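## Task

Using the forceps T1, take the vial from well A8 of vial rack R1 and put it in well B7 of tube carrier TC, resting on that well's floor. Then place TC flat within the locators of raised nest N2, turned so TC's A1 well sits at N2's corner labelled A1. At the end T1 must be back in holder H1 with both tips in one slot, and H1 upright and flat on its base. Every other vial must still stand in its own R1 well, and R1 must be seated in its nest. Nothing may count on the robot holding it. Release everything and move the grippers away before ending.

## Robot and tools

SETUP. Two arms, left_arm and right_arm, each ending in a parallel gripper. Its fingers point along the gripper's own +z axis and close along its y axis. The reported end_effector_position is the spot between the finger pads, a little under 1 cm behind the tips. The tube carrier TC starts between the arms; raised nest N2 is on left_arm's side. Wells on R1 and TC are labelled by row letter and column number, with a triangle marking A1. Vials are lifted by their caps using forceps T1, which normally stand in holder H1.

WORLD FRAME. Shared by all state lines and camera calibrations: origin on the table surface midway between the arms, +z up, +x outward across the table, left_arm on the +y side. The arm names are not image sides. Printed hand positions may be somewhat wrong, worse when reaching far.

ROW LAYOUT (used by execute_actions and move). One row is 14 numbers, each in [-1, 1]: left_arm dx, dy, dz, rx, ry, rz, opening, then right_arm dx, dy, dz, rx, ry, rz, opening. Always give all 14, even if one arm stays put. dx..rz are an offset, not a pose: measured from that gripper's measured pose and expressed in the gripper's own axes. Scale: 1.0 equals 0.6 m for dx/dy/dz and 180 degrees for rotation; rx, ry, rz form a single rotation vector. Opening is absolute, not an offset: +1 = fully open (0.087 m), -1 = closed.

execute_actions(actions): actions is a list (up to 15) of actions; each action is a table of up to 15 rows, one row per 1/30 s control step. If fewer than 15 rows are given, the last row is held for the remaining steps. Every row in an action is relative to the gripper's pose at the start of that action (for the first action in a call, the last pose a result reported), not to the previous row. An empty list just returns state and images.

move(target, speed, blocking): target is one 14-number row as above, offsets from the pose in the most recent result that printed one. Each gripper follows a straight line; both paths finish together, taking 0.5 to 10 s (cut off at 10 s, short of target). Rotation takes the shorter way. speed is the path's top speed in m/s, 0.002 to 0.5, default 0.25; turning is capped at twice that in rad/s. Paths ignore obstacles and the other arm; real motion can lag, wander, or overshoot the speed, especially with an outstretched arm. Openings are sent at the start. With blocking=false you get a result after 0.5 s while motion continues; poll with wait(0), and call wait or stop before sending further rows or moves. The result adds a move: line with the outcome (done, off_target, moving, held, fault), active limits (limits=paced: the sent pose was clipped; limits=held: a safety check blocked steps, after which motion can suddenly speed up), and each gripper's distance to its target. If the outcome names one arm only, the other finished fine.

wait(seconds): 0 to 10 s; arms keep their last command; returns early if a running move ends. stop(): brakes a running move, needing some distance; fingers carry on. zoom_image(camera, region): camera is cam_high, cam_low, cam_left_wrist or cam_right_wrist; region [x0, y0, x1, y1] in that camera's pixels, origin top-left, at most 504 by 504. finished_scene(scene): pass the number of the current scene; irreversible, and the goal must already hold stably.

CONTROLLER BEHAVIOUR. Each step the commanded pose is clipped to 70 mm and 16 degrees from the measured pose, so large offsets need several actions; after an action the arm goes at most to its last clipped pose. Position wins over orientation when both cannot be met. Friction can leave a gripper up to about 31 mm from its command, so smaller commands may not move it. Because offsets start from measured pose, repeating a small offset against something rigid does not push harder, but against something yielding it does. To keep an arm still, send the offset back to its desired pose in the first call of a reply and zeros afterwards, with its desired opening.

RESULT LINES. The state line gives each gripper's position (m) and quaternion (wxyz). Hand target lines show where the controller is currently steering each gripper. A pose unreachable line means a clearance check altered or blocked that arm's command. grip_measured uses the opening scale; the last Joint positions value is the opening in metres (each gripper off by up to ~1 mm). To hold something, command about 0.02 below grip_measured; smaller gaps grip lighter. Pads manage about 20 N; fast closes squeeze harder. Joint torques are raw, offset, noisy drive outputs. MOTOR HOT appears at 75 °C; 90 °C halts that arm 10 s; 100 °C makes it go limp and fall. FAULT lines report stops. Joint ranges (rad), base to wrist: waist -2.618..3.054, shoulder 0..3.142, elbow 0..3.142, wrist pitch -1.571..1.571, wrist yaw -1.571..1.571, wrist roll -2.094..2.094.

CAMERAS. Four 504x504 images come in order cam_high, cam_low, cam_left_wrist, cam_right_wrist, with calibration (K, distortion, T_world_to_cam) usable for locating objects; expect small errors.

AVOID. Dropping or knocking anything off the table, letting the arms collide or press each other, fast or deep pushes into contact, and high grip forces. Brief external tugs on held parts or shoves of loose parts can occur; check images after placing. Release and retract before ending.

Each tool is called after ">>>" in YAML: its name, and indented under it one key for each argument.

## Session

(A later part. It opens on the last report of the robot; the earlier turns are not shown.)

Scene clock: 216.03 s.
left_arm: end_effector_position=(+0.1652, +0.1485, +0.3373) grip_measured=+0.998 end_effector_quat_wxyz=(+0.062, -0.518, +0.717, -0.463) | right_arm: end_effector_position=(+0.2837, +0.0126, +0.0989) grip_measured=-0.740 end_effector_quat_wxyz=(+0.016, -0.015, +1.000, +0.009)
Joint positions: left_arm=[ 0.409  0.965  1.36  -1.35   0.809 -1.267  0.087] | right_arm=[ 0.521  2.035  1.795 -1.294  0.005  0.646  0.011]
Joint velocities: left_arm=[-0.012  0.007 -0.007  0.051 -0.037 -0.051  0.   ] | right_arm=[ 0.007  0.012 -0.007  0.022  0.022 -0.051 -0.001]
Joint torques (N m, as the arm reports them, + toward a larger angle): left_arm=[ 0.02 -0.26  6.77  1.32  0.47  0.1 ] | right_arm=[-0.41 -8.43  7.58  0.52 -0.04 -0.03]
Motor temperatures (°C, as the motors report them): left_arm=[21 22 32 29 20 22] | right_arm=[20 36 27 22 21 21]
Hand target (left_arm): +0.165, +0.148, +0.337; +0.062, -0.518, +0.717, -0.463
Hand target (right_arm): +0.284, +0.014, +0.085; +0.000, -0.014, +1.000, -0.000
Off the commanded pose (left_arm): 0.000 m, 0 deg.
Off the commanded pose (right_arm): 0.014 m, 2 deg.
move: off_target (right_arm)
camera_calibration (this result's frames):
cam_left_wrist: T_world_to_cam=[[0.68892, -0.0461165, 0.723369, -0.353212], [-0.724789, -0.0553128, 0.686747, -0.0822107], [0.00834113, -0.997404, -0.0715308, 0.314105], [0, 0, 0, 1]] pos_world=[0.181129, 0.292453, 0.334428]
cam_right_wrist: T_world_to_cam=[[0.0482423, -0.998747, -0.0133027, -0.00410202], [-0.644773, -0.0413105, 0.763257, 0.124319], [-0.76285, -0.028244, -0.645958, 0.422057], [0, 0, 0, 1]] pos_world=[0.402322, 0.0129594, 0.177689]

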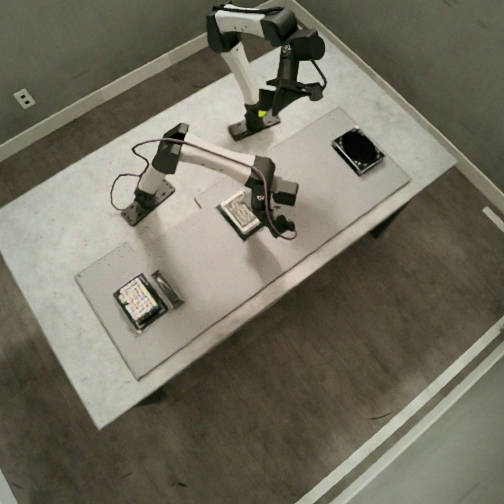

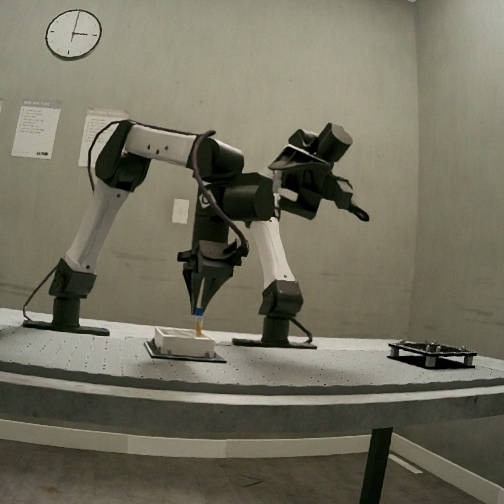

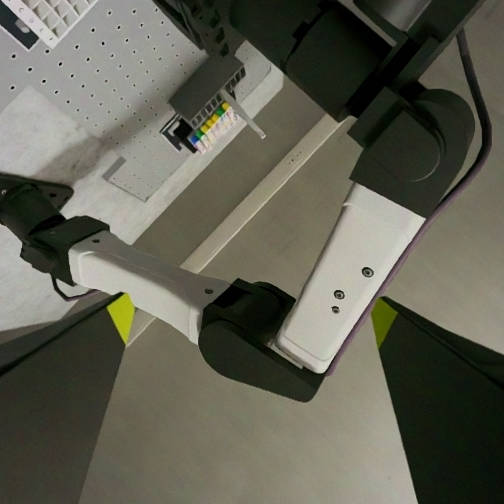

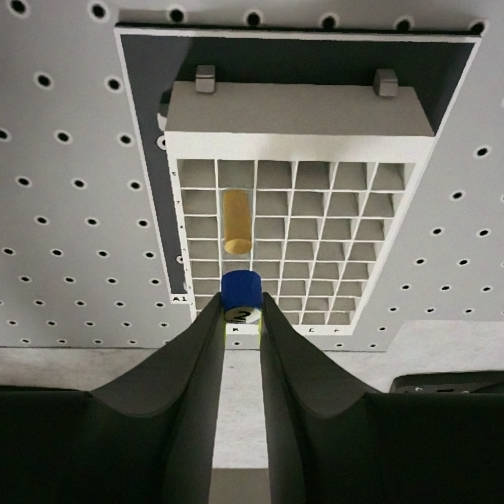

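>>> move:
  target: [0,0,0,0,0,0,1,0.01,-0.002,0.04,0,0.01,0,-0.8]
  speed: 0.012

Scene clock: 218.73 s.
left_arm: end_effector_position=(+0.1652, +0.1485, +0.3373) grip_measured=+0.998 end_effector_quat_wxyz=(+0.062, -0.518, +0.717, -0.463) | right_arm: end_effector_position=(+0.2721, +0.0123, +0.0941) grip_measured=-0.740 end_effector_quat_wxyz=(-0.006, -0.015, +1.000, +0.018)
Joint positions: left_arm=[ 0.409  0.965  1.36  -1.35   0.809 -1.267  0.087] | right_arm=[ 0.521  2.024  1.752 -1.288 -0.035  0.646  0.011]
Joint velocities: left_arm=[-0.012 -0.012  0.017 -0.022 -0.037  0.007  0.   ] | right_arm=[-0.012  0.002  0.002  0.007 -0.007 -0.051  0.   ]
Joint torques (N m, as the arm reports them, + toward a larger angle): left_arm=[ 0.07 -0.19  6.85  1.31  0.45  0.09] | right_arm=[ -0.86 -10.5    3.33   0.95   0.16  -0.08]
Motor temperatures (°C, as the motors report them): left_arm=[21 22 32 29 20 22] | right_arm=[20 36 27 22 21 21]
Hand target (left_arm): +0.165, +0.148, +0.337; +0.062, -0.518, +0.717, -0.463
Hand target (right_arm): +0.278, +0.011, +0.075; -0.001, -0.015, +1.000, +0.009
Off the commanded pose (left_arm): 0.000 m, 0 deg.
Off the commanded pose (right_arm): 0.020 m, 1 deg.
move: off_target (right_arm)
camera_calibration (this result's frames):
cam_left_wrist: T_world_to_cam=[[0.68892, -0.0461165, 0.723369, -0.353212], [-0.724789, -0.0553128, 0.686747, -0.0822107], [0.00834113, -0.997404, -0.0715308, 0.314105], [0, 0, 0, 1]] pos_world=[0.181129, 0.292453, 0.334428]
cam_right_wrist: T_world_to_cam=[[0.0482186, -0.998357, -0.030954, -0.00219367], [-0.610006, -0.0539732, 0.790556, 0.108706], [-0.790928, -0.0192374, -0.611606, 0.414423], [0, 0, 0, 1]] pos_world=[0.394196, 0.0116496, 0.167458]

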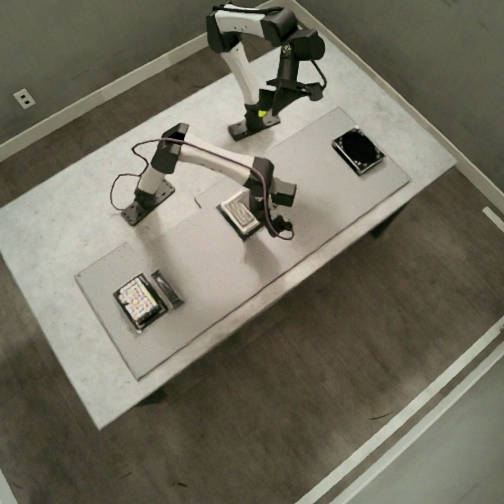

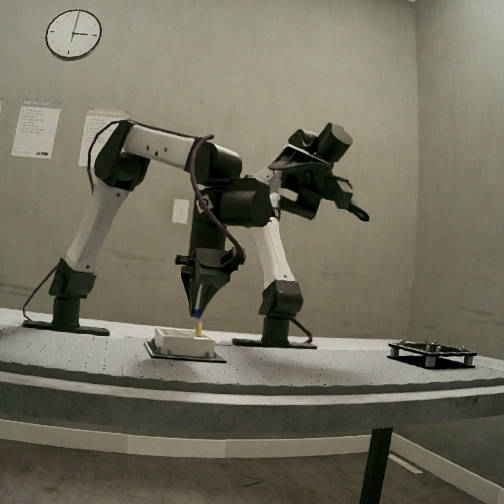

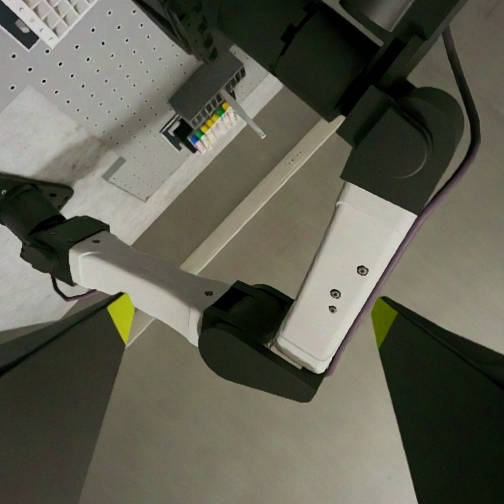

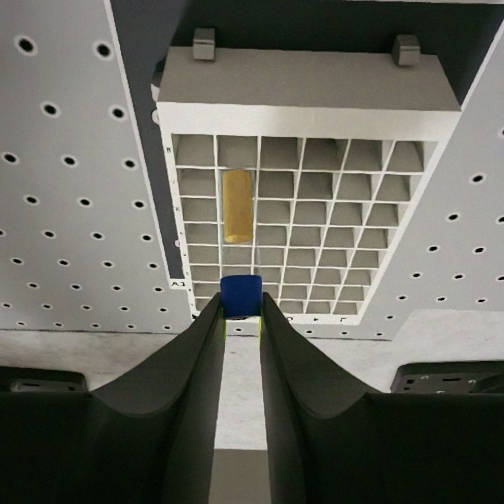

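>>> move:
  target: [0,0,0,0,0,0,1,-0.02,0,0.04,0,0,0,-0.8]
  speed: 0.012

Scene clock: 223.20 s.
left_arm: end_effector_position=(+0.1652, +0.1485, +0.3373) grip_measured=+0.998 end_effector_quat_wxyz=(+0.062, -0.518, +0.717, -0.463) | right_arm: end_effector_position=(+0.2790, +0.0136, +0.0900) grip_measured=-0.740 end_effector_quat_wxyz=(+0.000, -0.015, +1.000, +0.022)
Joint positions: left_arm=[ 0.409  0.965  1.36  -1.35   0.809 -1.267  0.087] | right_arm=[ 0.513  2.034  1.752 -1.263 -0.035  0.638  0.011]
Joint velocities: left_arm=[-0.002 -0.012  0.002 -0.037 -0.022  0.037 -0.   ] | right_arm=[ 0.012  0.007  0.022 -0.037  0.095  0.007  0.001]
Joint torques (N m, as the arm reports them, + toward a larger angle): left_arm=[ 0.07 -0.21  6.72  1.29  0.45  0.08] | right_arm=[-1.44 -9.45  4.36  0.88 -0.04 -0.14]
Motor temperatures (°C, as the motors report them): left_arm=[21 22 32 29 20 22] | right_arm=[20 37 27 22 21 21]
Hand target (left_arm): +0.165, +0.148, +0.337; +0.062, -0.518, +0.717, -0.463
Hand target (right_arm): +0.283, +0.013, +0.071; -0.006, -0.015, +1.000, +0.017
Off the commanded pose (left_arm): 0.000 m, 0 deg.
Off the commanded pose (right_arm): 0.021 m, 1 deg.
move: off_target (right_arm)
camera_calibration (this result's frames):
cam_left_wrist: T_world_to_cam=[[0.68892, -0.0461165, 0.723369, -0.353212], [-0.724789, -0.0553128, 0.686747, -0.0822107], [0.00834113, -0.997404, -0.0715308, 0.314105], [0, 0, 0, 1]] pos_world=[0.181129, 0.292453, 0.334428]
cam_right_wrist: T_world_to_cam=[[0.0486451, -0.998044, -0.03927, -0.000800454], [-0.620023, -0.0609978, 0.782209, 0.119843], [-0.783074, -0.0137023, -0.621778, 0.415969], [0, 0, 0, 1]] pos_world=[0.400079, 0.012211, 0.164866]

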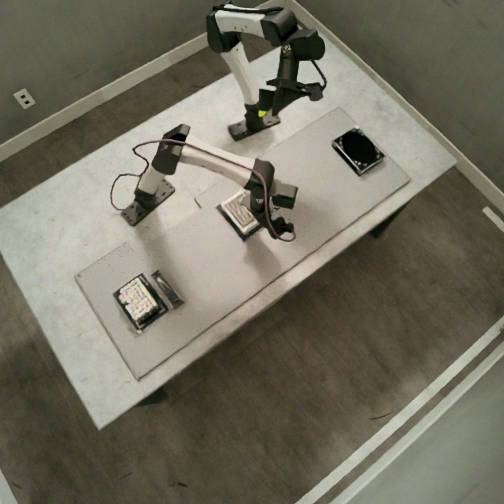

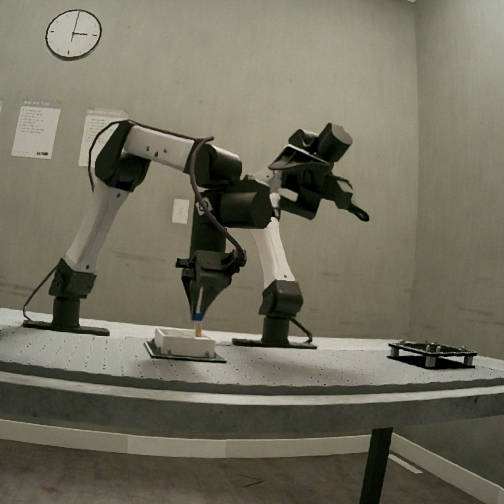

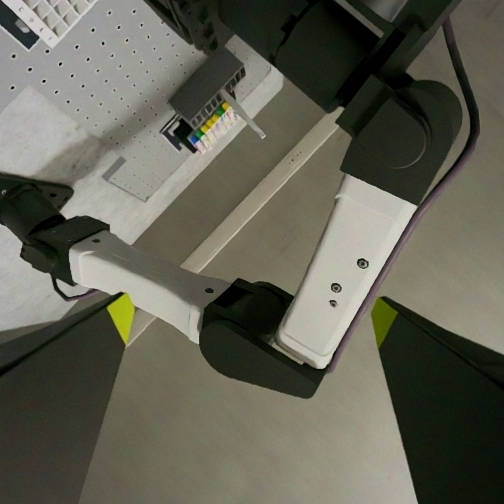

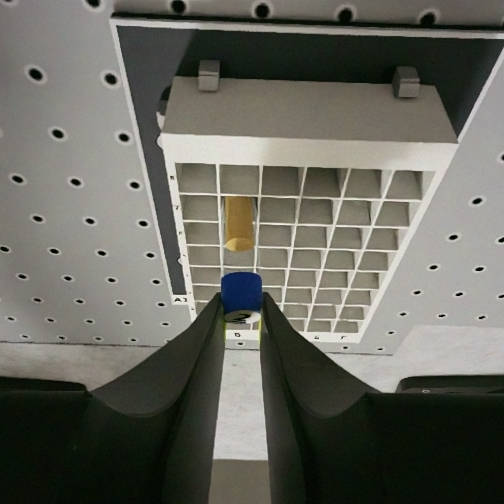

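It's in B7.

>>> move:
  target: [0,0,0,0,0,0,1,-0.008,-0.003,0.06,0.012,0,0,-0.8]
  speed: 0.012

>>> move:
  target: [0,0,0,0,0,0,1,0,0,0,0,0,0,-0.5]

>>> move:
  target: [0,0,0,0,0,0,1,0,0,-0.13,0,0,0,-0.5]
  speed: 0.04

Scene clock: 227.07 s.
left_arm: end_effector_position=(+0.1652, +0.1485, +0.3373) grip_measured=+0.998 end_effector_quat_wxyz=(+0.062, -0.518, +0.717, -0.463) | right_arm: end_effector_position=(+0.2826, +0.0139, +0.0803) grip_measured=-0.740 end_effector_quat_wxyz=(+0.009, -0.015, +1.000, +0.022)
Joint positions: left_arm=[ 0.409  0.965  1.36  -1.35   0.809 -1.267  0.087] | right_arm=[ 0.513  2.034  1.717 -1.213 -0.023  0.638  0.011]
Joint velocities: left_arm=[-0.002 -0.022 -0.017 -0.037 -0.022  0.037 -0.001] | right_arm=[-0.002  0.007 -0.007 -0.022 -0.022 -0.037  0.   ]
Joint torques (N m, as the arm reports them, + toward a larger angle): left_arm=[ 0.02 -0.28  6.74  1.3   0.45  0.09] | right_arm=[-0.18 -8.39  4.04  0.88  0.14  0.  ]
Motor temperatures (°C, as the motors report them): left_arm=[21 22 32 29 20 22] | right_arm=[20 37 27 22 21 21]
Hand target (left_arm): +0.165, +0.148, +0.337; +0.062, -0.518, +0.717, -0.463
Hand target (right_arm): +0.283, +0.012, +0.055; -0.000, -0.015, +1.000, +0.003
Off the commanded pose (left_arm): 0.000 m, 0 deg.
Off the commanded pose (right_arm): 0.026 m, 2 deg.
move: off_target (right_arm)
camera_calibration (this result's frames):
cam_left_wrist: T_world_to_cam=[[0.68892, -0.0461165, 0.723369, -0.353212], [-0.724789, -0.0553128, 0.686747, -0.0822107], [0.00834113, -0.997404, -0.0715308, 0.314105], [0, 0, 0, 1]] pos_world=[0.181129, 0.292453, 0.334428]
cam_right_wrist: T_world_to_cam=[[0.0493539, -0.998045, -0.0383488, -0.00129815], [-0.634374, -0.0609803, 0.770618, 0.134668], [-0.771449, -0.0137056, -0.636143, 0.410728], [0, 0, 0, 1]] pos_world=[0.40235, 0.0125457, 0.157455]

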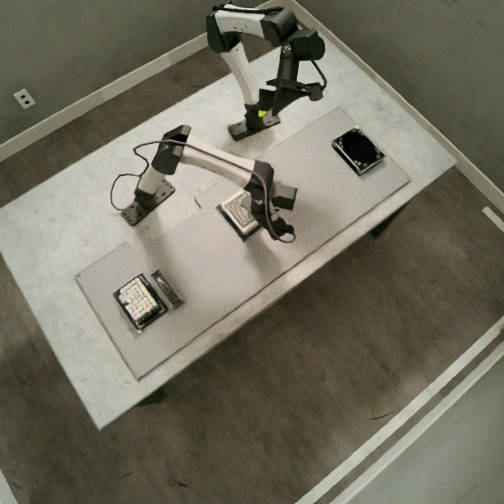

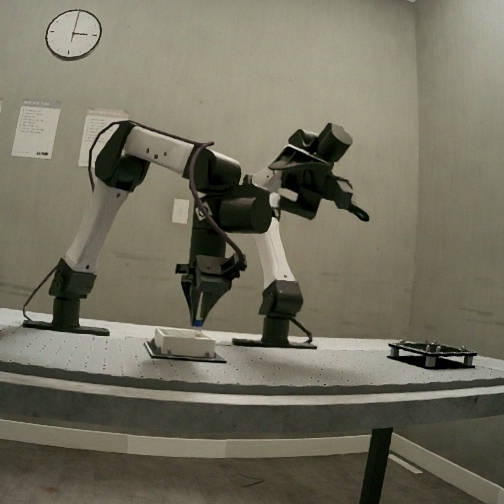

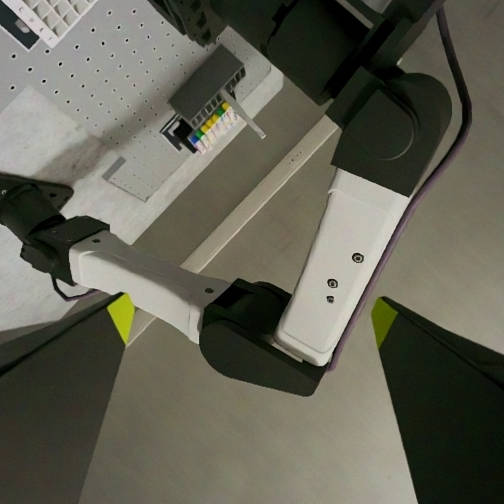

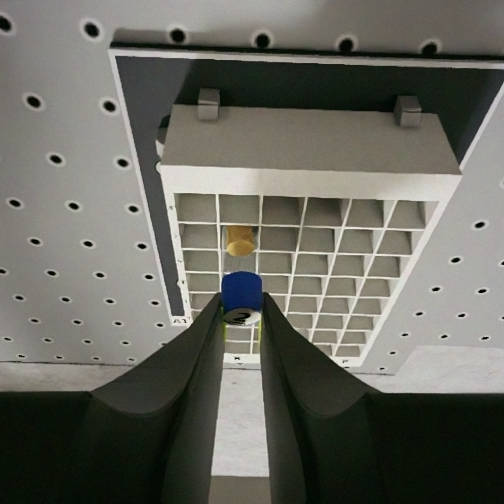

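Scene clock: 227.57 s.
left_arm: end_effector_position=(+0.1652, +0.1485, +0.3373) grip_measured=+0.998 end_effector_quat_wxyz=(+0.062, -0.518, +0.717, -0.463) | right_arm: end_effector_position=(+0.2827, +0.0140, +0.0803) grip_measured=-0.500 end_effector_quat_wxyz=(+0.010, -0.015, +1.000, +0.022)
Joint positions: left_arm=[ 0.409  0.965  1.36  -1.35   0.809 -1.267  0.087] | right_arm=[ 0.513  2.034  1.717 -1.212 -0.023  0.638  0.022]
Joint velocities: left_arm=[-0.012 -0.007 -0.022 -0.007  0.022  0.007 -0.001] | right_arm=[-0.007 -0.002  0.002  0.022  0.007 -0.022 -0.   ]
Joint torques (N m, as the arm reports them, + toward a larger angle): left_arm=[ 0.09 -0.29  6.82  1.3   0.49  0.08] | right_arm=[ -0.54 -12.34   6.93   0.5   -0.04  -0.06]
Motor temperatures (°C, as the motors report them): left_arm=[21 22 32 29 20 22] | right_arm=[20 37 27 22 21 21]
Hand target (left_arm): +0.165, +0.148, +0.337; +0.062, -0.518, +0.717, -0.463
Hand target (right_arm): +0.283, +0.014, +0.080; +0.009, -0.015, +1.000, +0.022
Off the commanded pose (left_arm): 0.000 m, 0 deg.
Off the commanded pose (right_arm): 0.000 m, 0 deg.
move: done
camera_calibration (this result's frames):
cam_left_wrist: T_world_to_cam=[[0.68892, -0.0461165, 0.723369, -0.353212], [-0.724789, -0.0553128, 0.686747, -0.0822107], [0.00834113, -0.997404, -0.0715308, 0.314105], [0, 0, 0, 1]] pos_world=[0.181129, 0.292453, 0.334428]
cam_right_wrist: T_world_to_cam=[[0.0493655, -0.998036, -0.0385696, -0.00122891], [-0.634605, -0.0611622, 0.770413, 0.13481], [-0.771259, -0.0135553, -0.636377, 0.410744], [0, 0, 0, 1]] pos_world=[0.402402, 0.0125866, 0.157482]

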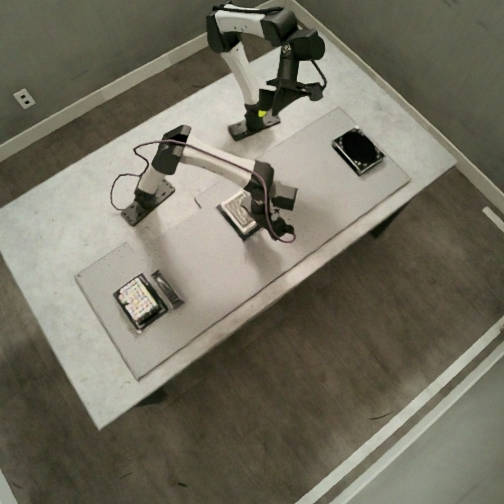

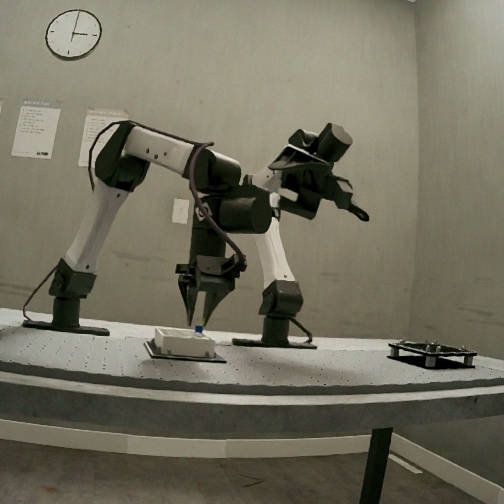

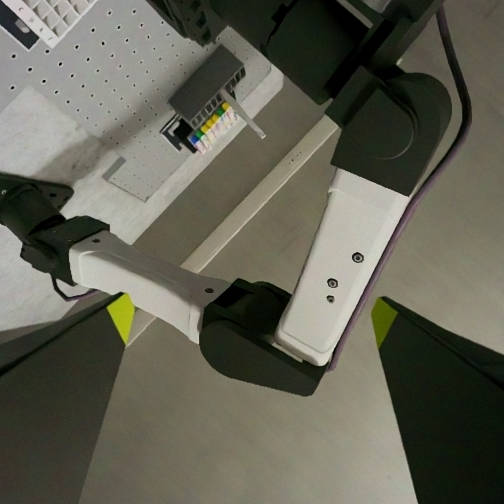

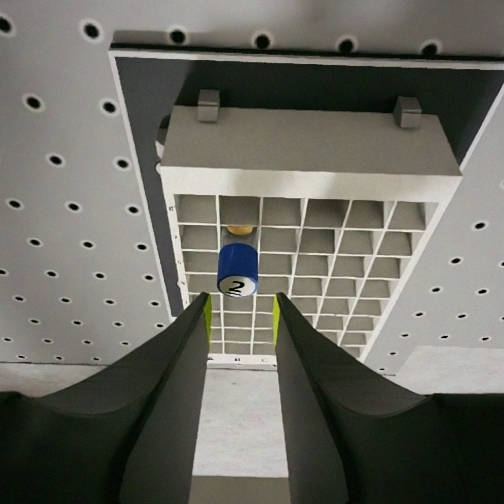

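Scene clock: 229.97 s.
left_arm: end_effector_position=(+0.1652, +0.1485, +0.3373) grip_measured=+0.998 end_effector_quat_wxyz=(+0.062, -0.518, +0.717, -0.463) | right_arm: end_effector_position=(+0.2808, +0.0124, +0.1584) grip_measured=-0.500 end_effector_quat_wxyz=(+0.016, -0.015, +0.999, +0.026)
Joint positions: left_arm=[ 0.409  0.965  1.36  -1.35   0.809 -1.267  0.087] | right_arm=[ 0.513  2.034  2.03  -1.51  -0.023  0.638  0.022]
Joint velocities: left_arm=[ 0.002 -0.022 -0.007  0.007 -0.095 -0.037  0.   ] | right_arm=[-0.002 -0.007 -0.002 -0.051 -0.007  0.007 -0.   ]
Joint torques (N m, as the arm reports them, + toward a larger angle): left_arm=[ 0.06 -0.38  6.78  1.3   0.46  0.1 ] | right_arm=[ -0.83 -10.96   8.44   0.4   -0.02  -0.04]
Motor temperatures (°C, as the motors report them): left_arm=[21 22 32 29 20 22] | right_arm=[20 37 27 22 21 21]
Hand target (left_arm): +0.165, +0.148, +0.337; +0.062, -0.518, +0.717, -0.463
Hand target (right_arm): +0.281, +0.011, +0.158; +0.010, -0.015, +1.000, +0.022
Off the commanded pose (left_arm): 0.000 m, 0 deg.
Off the commanded pose (right_arm): 0.002 m, 1 deg.
move: done
camera_calibration (this result's frames):
cam_left_wrist: T_world_to_cam=[[0.68892, -0.0461165, 0.723369, -0.353212], [-0.724789, -0.0553128, 0.686747, -0.0822107], [0.00834113, -0.997404, -0.0715308, 0.314105], [0, 0, 0, 1]] pos_world=[0.181129, 0.292453, 0.334428]
cam_right_wrist: T_world_to_cam=[[0.0498807, -0.99763, -0.0473985, 0.00160951], [-0.643789, -0.068399, 0.76214, 0.0772996], [-0.763576, -0.00750139, -0.645675, 0.458178], [0, 0, 0, 1]] pos_world=[0.399538, 0.0103299, 0.236997]

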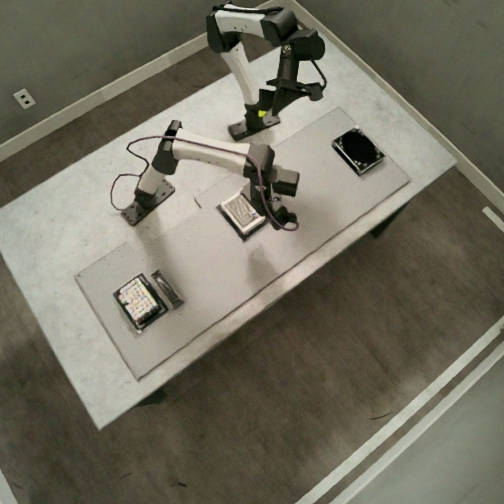

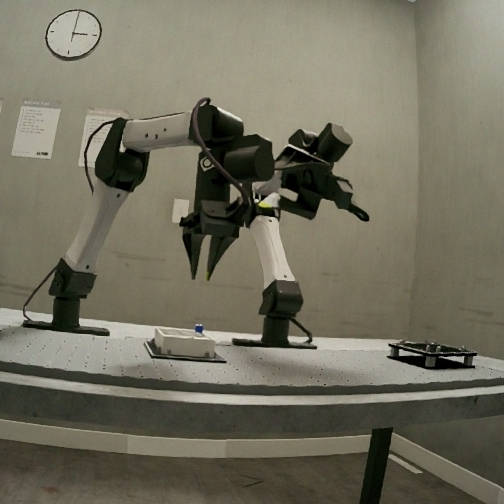

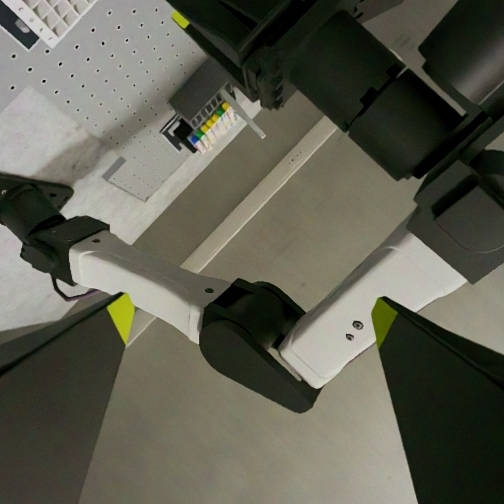

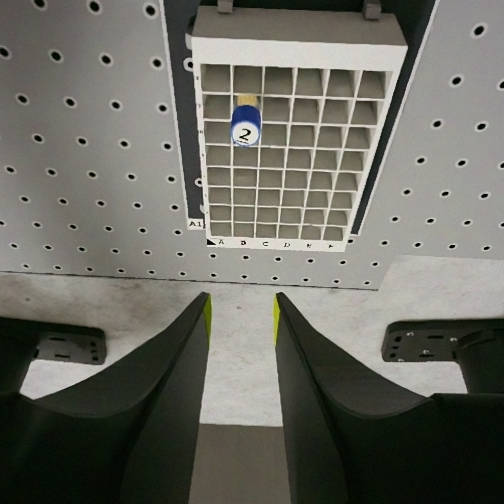

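>>> move:
  target: [-0.575,0.042,0.073,-0.326,0.044,0.365,-0.1,0.15,-0.4,0,0,0,0,-0.5]
  speed: 0.15

Scene clock: 236.67 s.
left_arm: end_effector_position=(+0.3290, +0.4028, +0.1737) grip_measured=-0.100 end_effector_quat_wxyz=(+0.055, -0.016, +0.998, +0.015) | right_arm: end_effector_position=(+0.2051, -0.2290, +0.1490) grip_measured=-0.500 end_effector_quat_wxyz=(+0.027, -0.013, +0.999, +0.015)
Joint positions: left_arm=[ 0.509  2.126  2.244 -1.576  0.008  0.322  0.039] | right_arm=[-0.146  1.379  1.249 -1.387 -0.031 -0.017  0.022]
Joint velocities: left_arm=[ 0.007 -0.012  0.007 -0.037 -0.007 -0.022  0.   ] | right_arm=[-0.002  0.002  0.002 -0.066 -0.007 -0.051 -0.002]
Joint torques (N m, as the arm reports them, + toward a larger angle): left_arm=[-0.76 -8.9   8.39  0.55  0.1   0.13] | right_arm=[-1.17 -6.83  4.57  0.53 -0.14 -0.12]
Motor temperatures (°C, as the motors report them): left_arm=[21 23 32 28 20 22] | right_arm=[20 37 27 22 21 21]
Hand target (left_arm): +0.332, +0.401, +0.168; +0.044, -0.004, +0.999, +0.016
Hand target (right_arm): +0.198, -0.229, +0.146; +0.020, -0.015, +0.999, +0.020
Off the commanded pose (left_arm): 0.015 m, 7 deg.
Off the commanded pose (right_arm): 0.009 m, 2 deg.
joint sent to its limit (left arm) — the command would take joint 4 (wrist pitch) past its lower limit, so that joint was sent only as far as its limit.
move: off_target (left_arm)
camera_calibration (this result's frames):
cam_left_wrist: T_world_to_cam=[[0.0299188, -0.998718, -0.0408347, 0.397285], [-0.72196, -0.0498456, 0.690137, 0.15915], [-0.691288, 0.00883292, -0.722526, 0.492617], [0, 0, 0, 1]] pos_world=[0.443554, 0.400358, 0.262316]
cam_right_wrist: T_world_to_cam=[[0.0461319, -0.998629, -0.0247242, -0.238792], [-0.661197, -0.0490782, 0.748605, 0.029224], [-0.748792, -0.018187, -0.662555, 0.389511], [0, 0, 0, 1]] pos_world=[0.322002, -0.229947, 0.230291]

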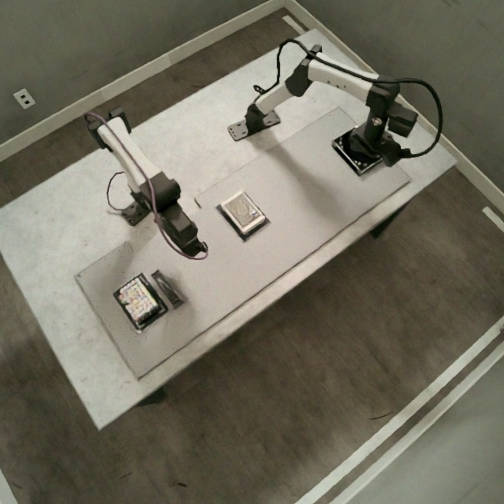

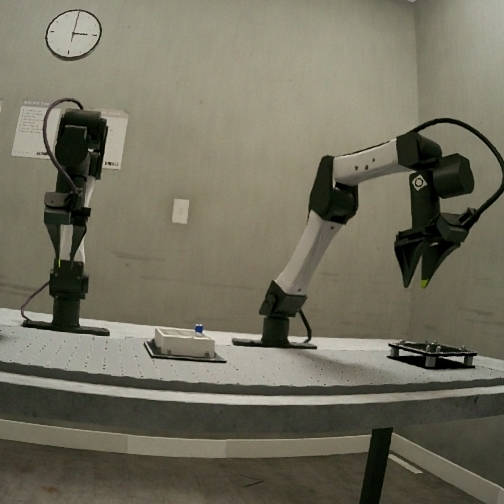

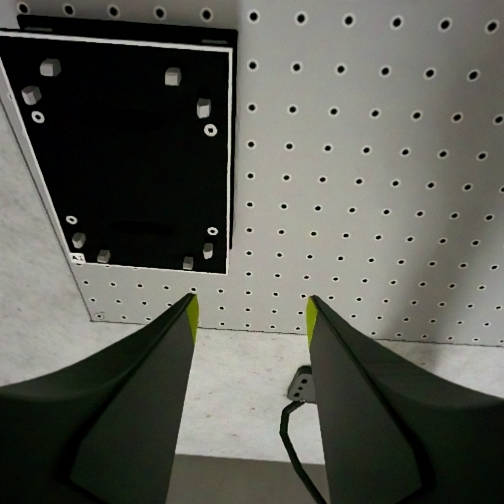

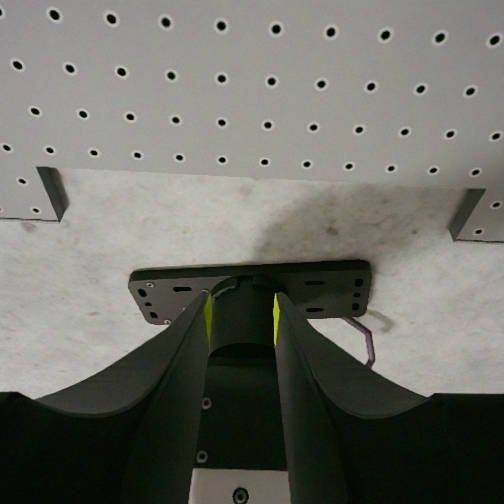

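>>> move:
  target: [0.137,-0.685,0.09,0.01,0.035,0.01,-0.1,0,0,0,0,0,0,-0.5]
  speed: 0.15

Scene clock: 240.80 s.
left_arm: end_effector_position=(+0.2652, +0.0002, +0.0986) grip_measured=-0.100 end_effector_quat_wxyz=(+0.006, +0.004, +1.000, -0.001) | right_arm: end_effector_position=(+0.2051, -0.2291, +0.1490) grip_measured=-0.500 end_effector_quat_wxyz=(+0.027, -0.014, +0.999, +0.015)
Joint positions: left_arm=[-0.507  2.165  1.989 -1.384 -0.007 -0.653  0.039] | right_arm=[-0.146  1.379  1.249 -1.387 -0.031 -0.019  0.022]
Joint velocities: left_arm=[ 0.012  0.002 -0.007 -0.022  0.037 -0.051  0.   ] | right_arm=[-0.017  0.002 -0.002 -0.066  0.007 -0.022  0.   ]
Joint torques (N m, as the arm reports them, + toward a larger angle): left_arm=[-0.12 -9.29  8.53  0.34  0.16 -0.04] | right_arm=[-0.57 -5.36  6.7   0.53 -0.03 -0.07]
Motor temperatures (°C, as the motors report them): left_arm=[21 25 32 28 20 22] | right_arm=[20 37 27 22 21 21]
Hand target (left_arm): +0.263, -0.001, +0.092; -0.007, -0.001, +1.000, +0.006
Hand target (right_arm): +0.205, -0.229, +0.149; +0.027, -0.013, +0.999, +0.015
Off the commanded pose (left_arm): 0.009 m, 1 deg.
Off the commanded pose (right_arm): 0.000 m, 0 deg.
move: done
camera_calibration (this result's frames):
cam_left_wrist: T_world_to_cam=[[-0.0131406, -0.999857, -0.0106422, 0.00249346], [-0.652976, 0.000520433, 0.757378, 0.119936], [-0.757265, 0.0169015, -0.652889, 0.408432], [0, 0, 0, 1]] pos_world=[0.387639, -0.00447244, 0.175851]
cam_right_wrist: T_world_to_cam=[[0.0480344, -0.998542, -0.0246201, -0.239258], [-0.661148, -0.050261, 0.74857, 0.0289475], [-0.748716, -0.0196796, -0.662599, 0.389159], [0, 0, 0, 1]] pos_world=[0.322, -0.229795, 0.230296]

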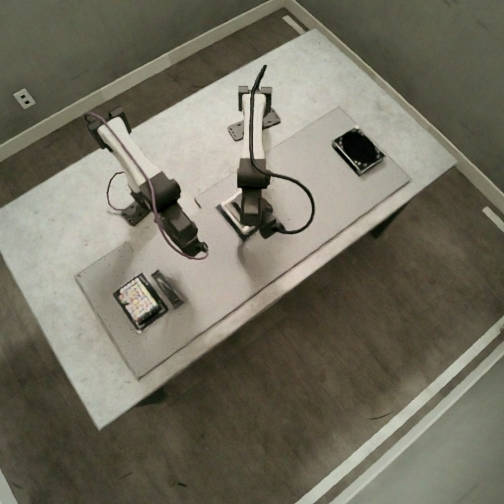

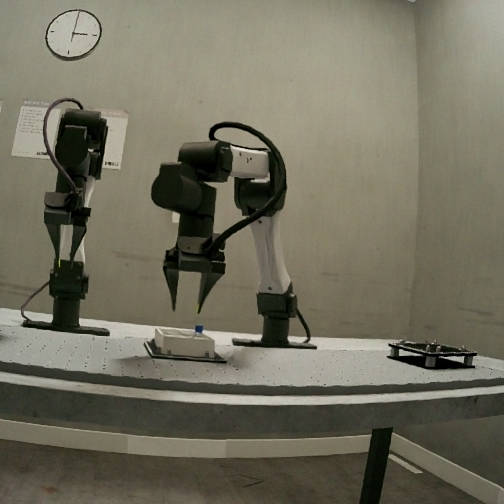

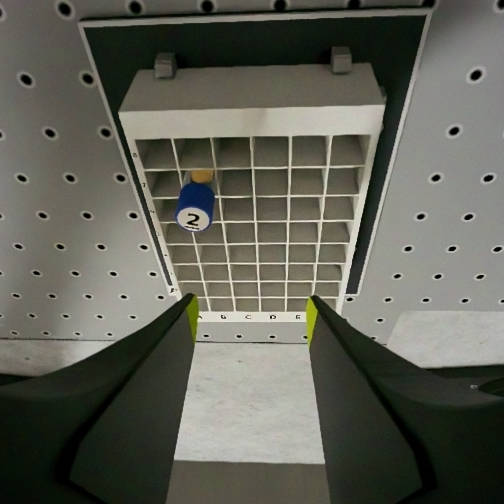

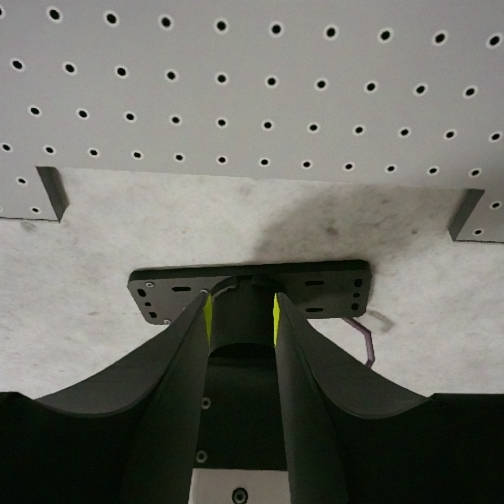

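>>> move:
  target: [0.035,0,0.07,0,0,0,-0.26,0,0,0,0,0,0,-0.5]
  speed: 0.03

Scene clock: 243.40 s.
left_arm: end_effector_position=(+0.2520, +0.0039, +0.0613) grip_measured=-0.260 end_effector_quat_wxyz=(+0.008, +0.003, +1.000, -0.002) | right_arm: end_effector_position=(+0.2051, -0.2291, +0.1490) grip_measured=-0.500 end_effector_quat_wxyz=(+0.027, -0.014, +0.999, +0.015)
Joint positions: left_arm=[-0.519  2.109  1.755 -1.203 -0.007 -0.667  0.032] | right_arm=[-0.146  1.379  1.249 -1.387 -0.031 -0.019  0.022]
Joint velocities: left_arm=[ 0.002 -0.007 -0.017  0.051  0.037 -0.095 -0.   ] | right_arm=[ 0.007 -0.002 -0.007  0.007  0.037 -0.037 -0.   ]
Joint torques (N m, as the arm reports them, + toward a larger angle): left_arm=[ -1.   -11.27   4.51   0.64   0.1   -0.12] | right_arm=[-0.52 -5.64  6.72  0.56 -0.06 -0.09]
Motor temperatures (°C, as the motors report them): left_arm=[21 26 32 28 20 22] | right_arm=[20 36 27 22 21 21]
Hand target (left_arm): +0.246, +0.001, +0.056; +0.006, +0.004, +1.000, -0.000
Hand target (right_arm): +0.205, -0.229, +0.149; +0.027, -0.014, +0.999, +0.015
Off the commanded pose (left_arm): 0.010 m, 0 deg.
Off the commanded pose (right_arm): 0.000 m, 0 deg.
move: done
camera_calibration (this result's frames):
cam_left_wrist: T_world_to_cam=[[-0.0108234, -0.999902, -0.00887698, 0.00490154], [-0.654945, 0.000380663, 0.755676, 0.140219], [-0.755599, 0.0139929, -0.654885, 0.373764], [0, 0, 0, 1]] pos_world=[0.374305, -0.000382369, 0.138855]
cam_right_wrist: T_world_to_cam=[[0.0480344, -0.998542, -0.0246201, -0.239258], [-0.661148, -0.050261, 0.74857, 0.0289475], [-0.748716, -0.0196796, -0.662599, 0.389159], [0, 0, 0, 1]] pos_world=[0.322, -0.229795, 0.230296]

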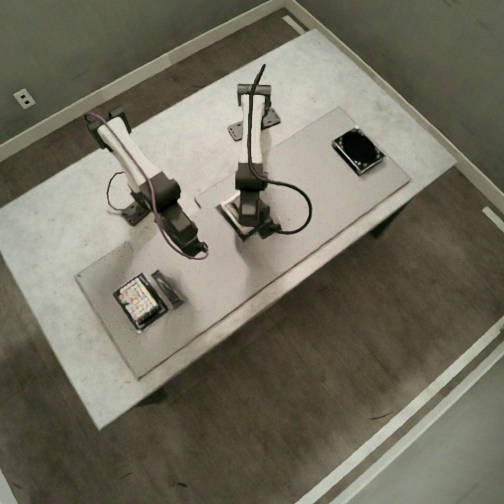

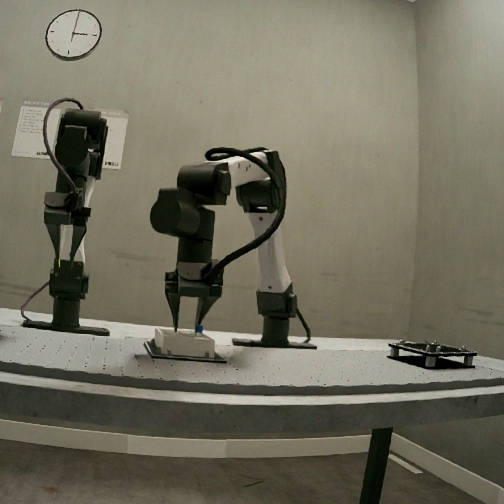

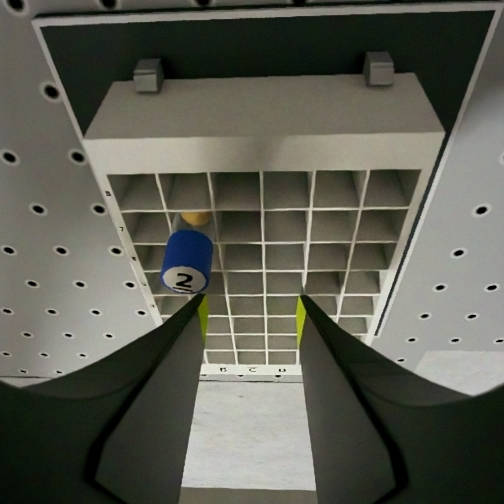

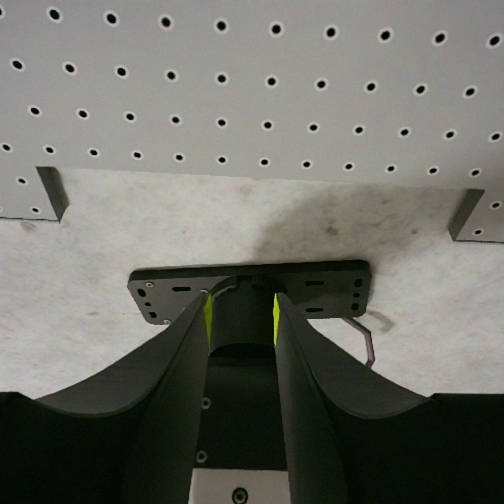

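>>> move:
  target: [0.006,-0.012,0.04,0,0,0,-0.2,0,0,0,0,0,0,-0.5]
  speed: 0.012

Scene clock: 246.10 s.
left_arm: end_effector_position=(+0.2520, +0.0042, +0.0598) grip_measured=-0.200 end_effector_quat_wxyz=(+0.010, +0.003, +1.000, -0.003) | right_arm: end_effector_position=(+0.2051, -0.2291, +0.1490) grip_measured=-0.500 end_effector_quat_wxyz=(+0.027, -0.014, +0.999, +0.015)
Joint positions: left_arm=[-0.519  2.104  1.741 -1.189 -0.009 -0.667  0.035] | right_arm=[-0.146  1.379  1.249 -1.387 -0.031 -0.019  0.022]
Joint velocities: left_arm=[ 0.002 -0.017 -0.002  0.007 -0.051 -0.007 -0.   ] | right_arm=[-0.007 -0.012  0.012 -0.066 -0.037  0.037 -0.   ]
Joint torques (N m, as the arm reports them, + toward a larger angle): left_arm=[-1.14 -8.89  3.2   1.04  0.12 -0.13] | right_arm=[-0.6  -5.48  6.84  0.53 -0.05 -0.01]
Motor temperatures (°C, as the motors report them): left_arm=[21 27 32 28 20 22] | right_arm=[20 36 27 22 21 21]
Hand target (left_arm): +0.249, -0.002, +0.038; +0.007, +0.003, +1.000, -0.001
Hand target (right_arm): +0.205, -0.229, +0.149; +0.027, -0.014, +0.999, +0.015
Off the commanded pose (left_arm): 0.024 m, 0 deg.
Off the commanded pose (right_arm): 0.000 m, 0 deg.
move: off_target (left_arm)
camera_calibration (this result's frames):
cam_left_wrist: T_world_to_cam=[[-0.0107579, -0.999919, -0.00679673, 0.00508912], [-0.658811, 0.00197435, 0.752306, 0.142538], [-0.752232, 0.012571, -0.658779, 0.372154], [0, 0, 0, 1]] pos_world=[0.373907, 0.000128945, 0.137969]
cam_right_wrist: T_world_to_cam=[[0.0480344, -0.998542, -0.0246201, -0.239258], [-0.661148, -0.050261, 0.74857, 0.0289475], [-0.748716, -0.0196796, -0.662599, 0.389159], [0, 0, 0, 1]] pos_world=[0.322, -0.229795, 0.230296]

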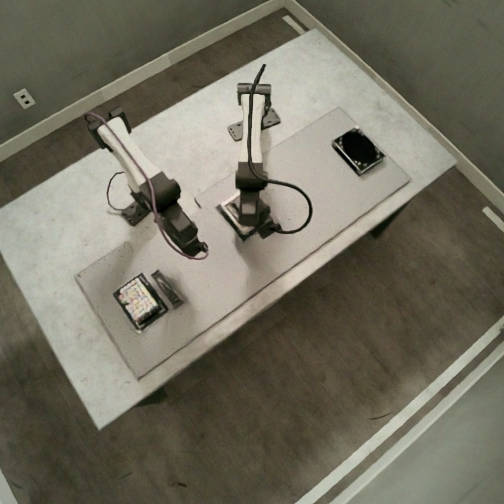

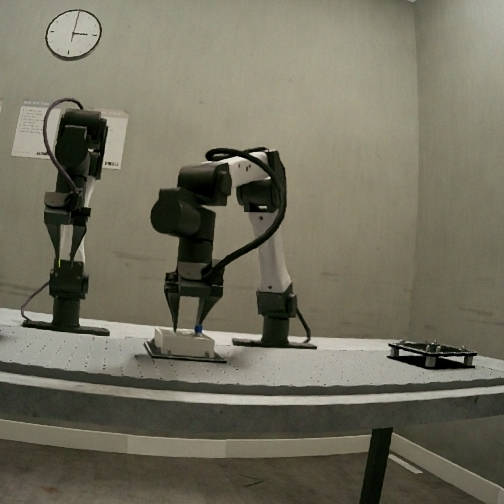

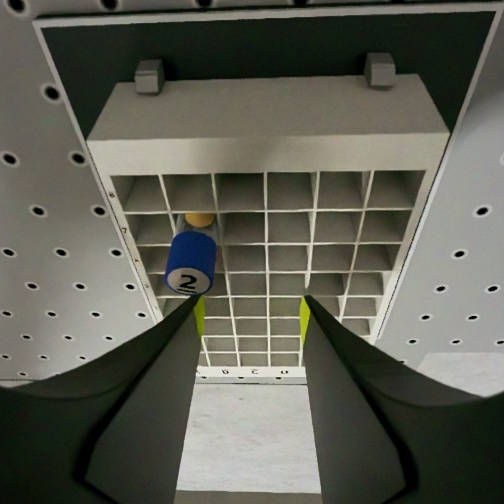

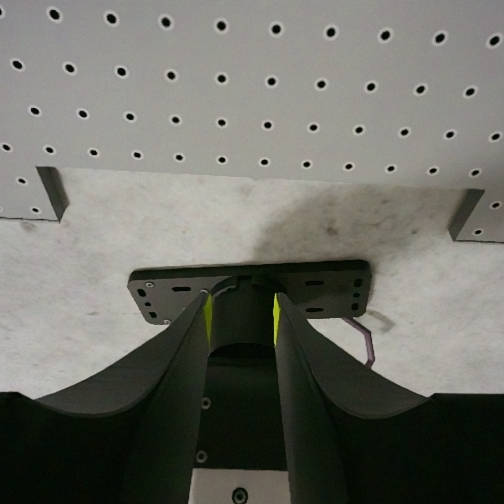

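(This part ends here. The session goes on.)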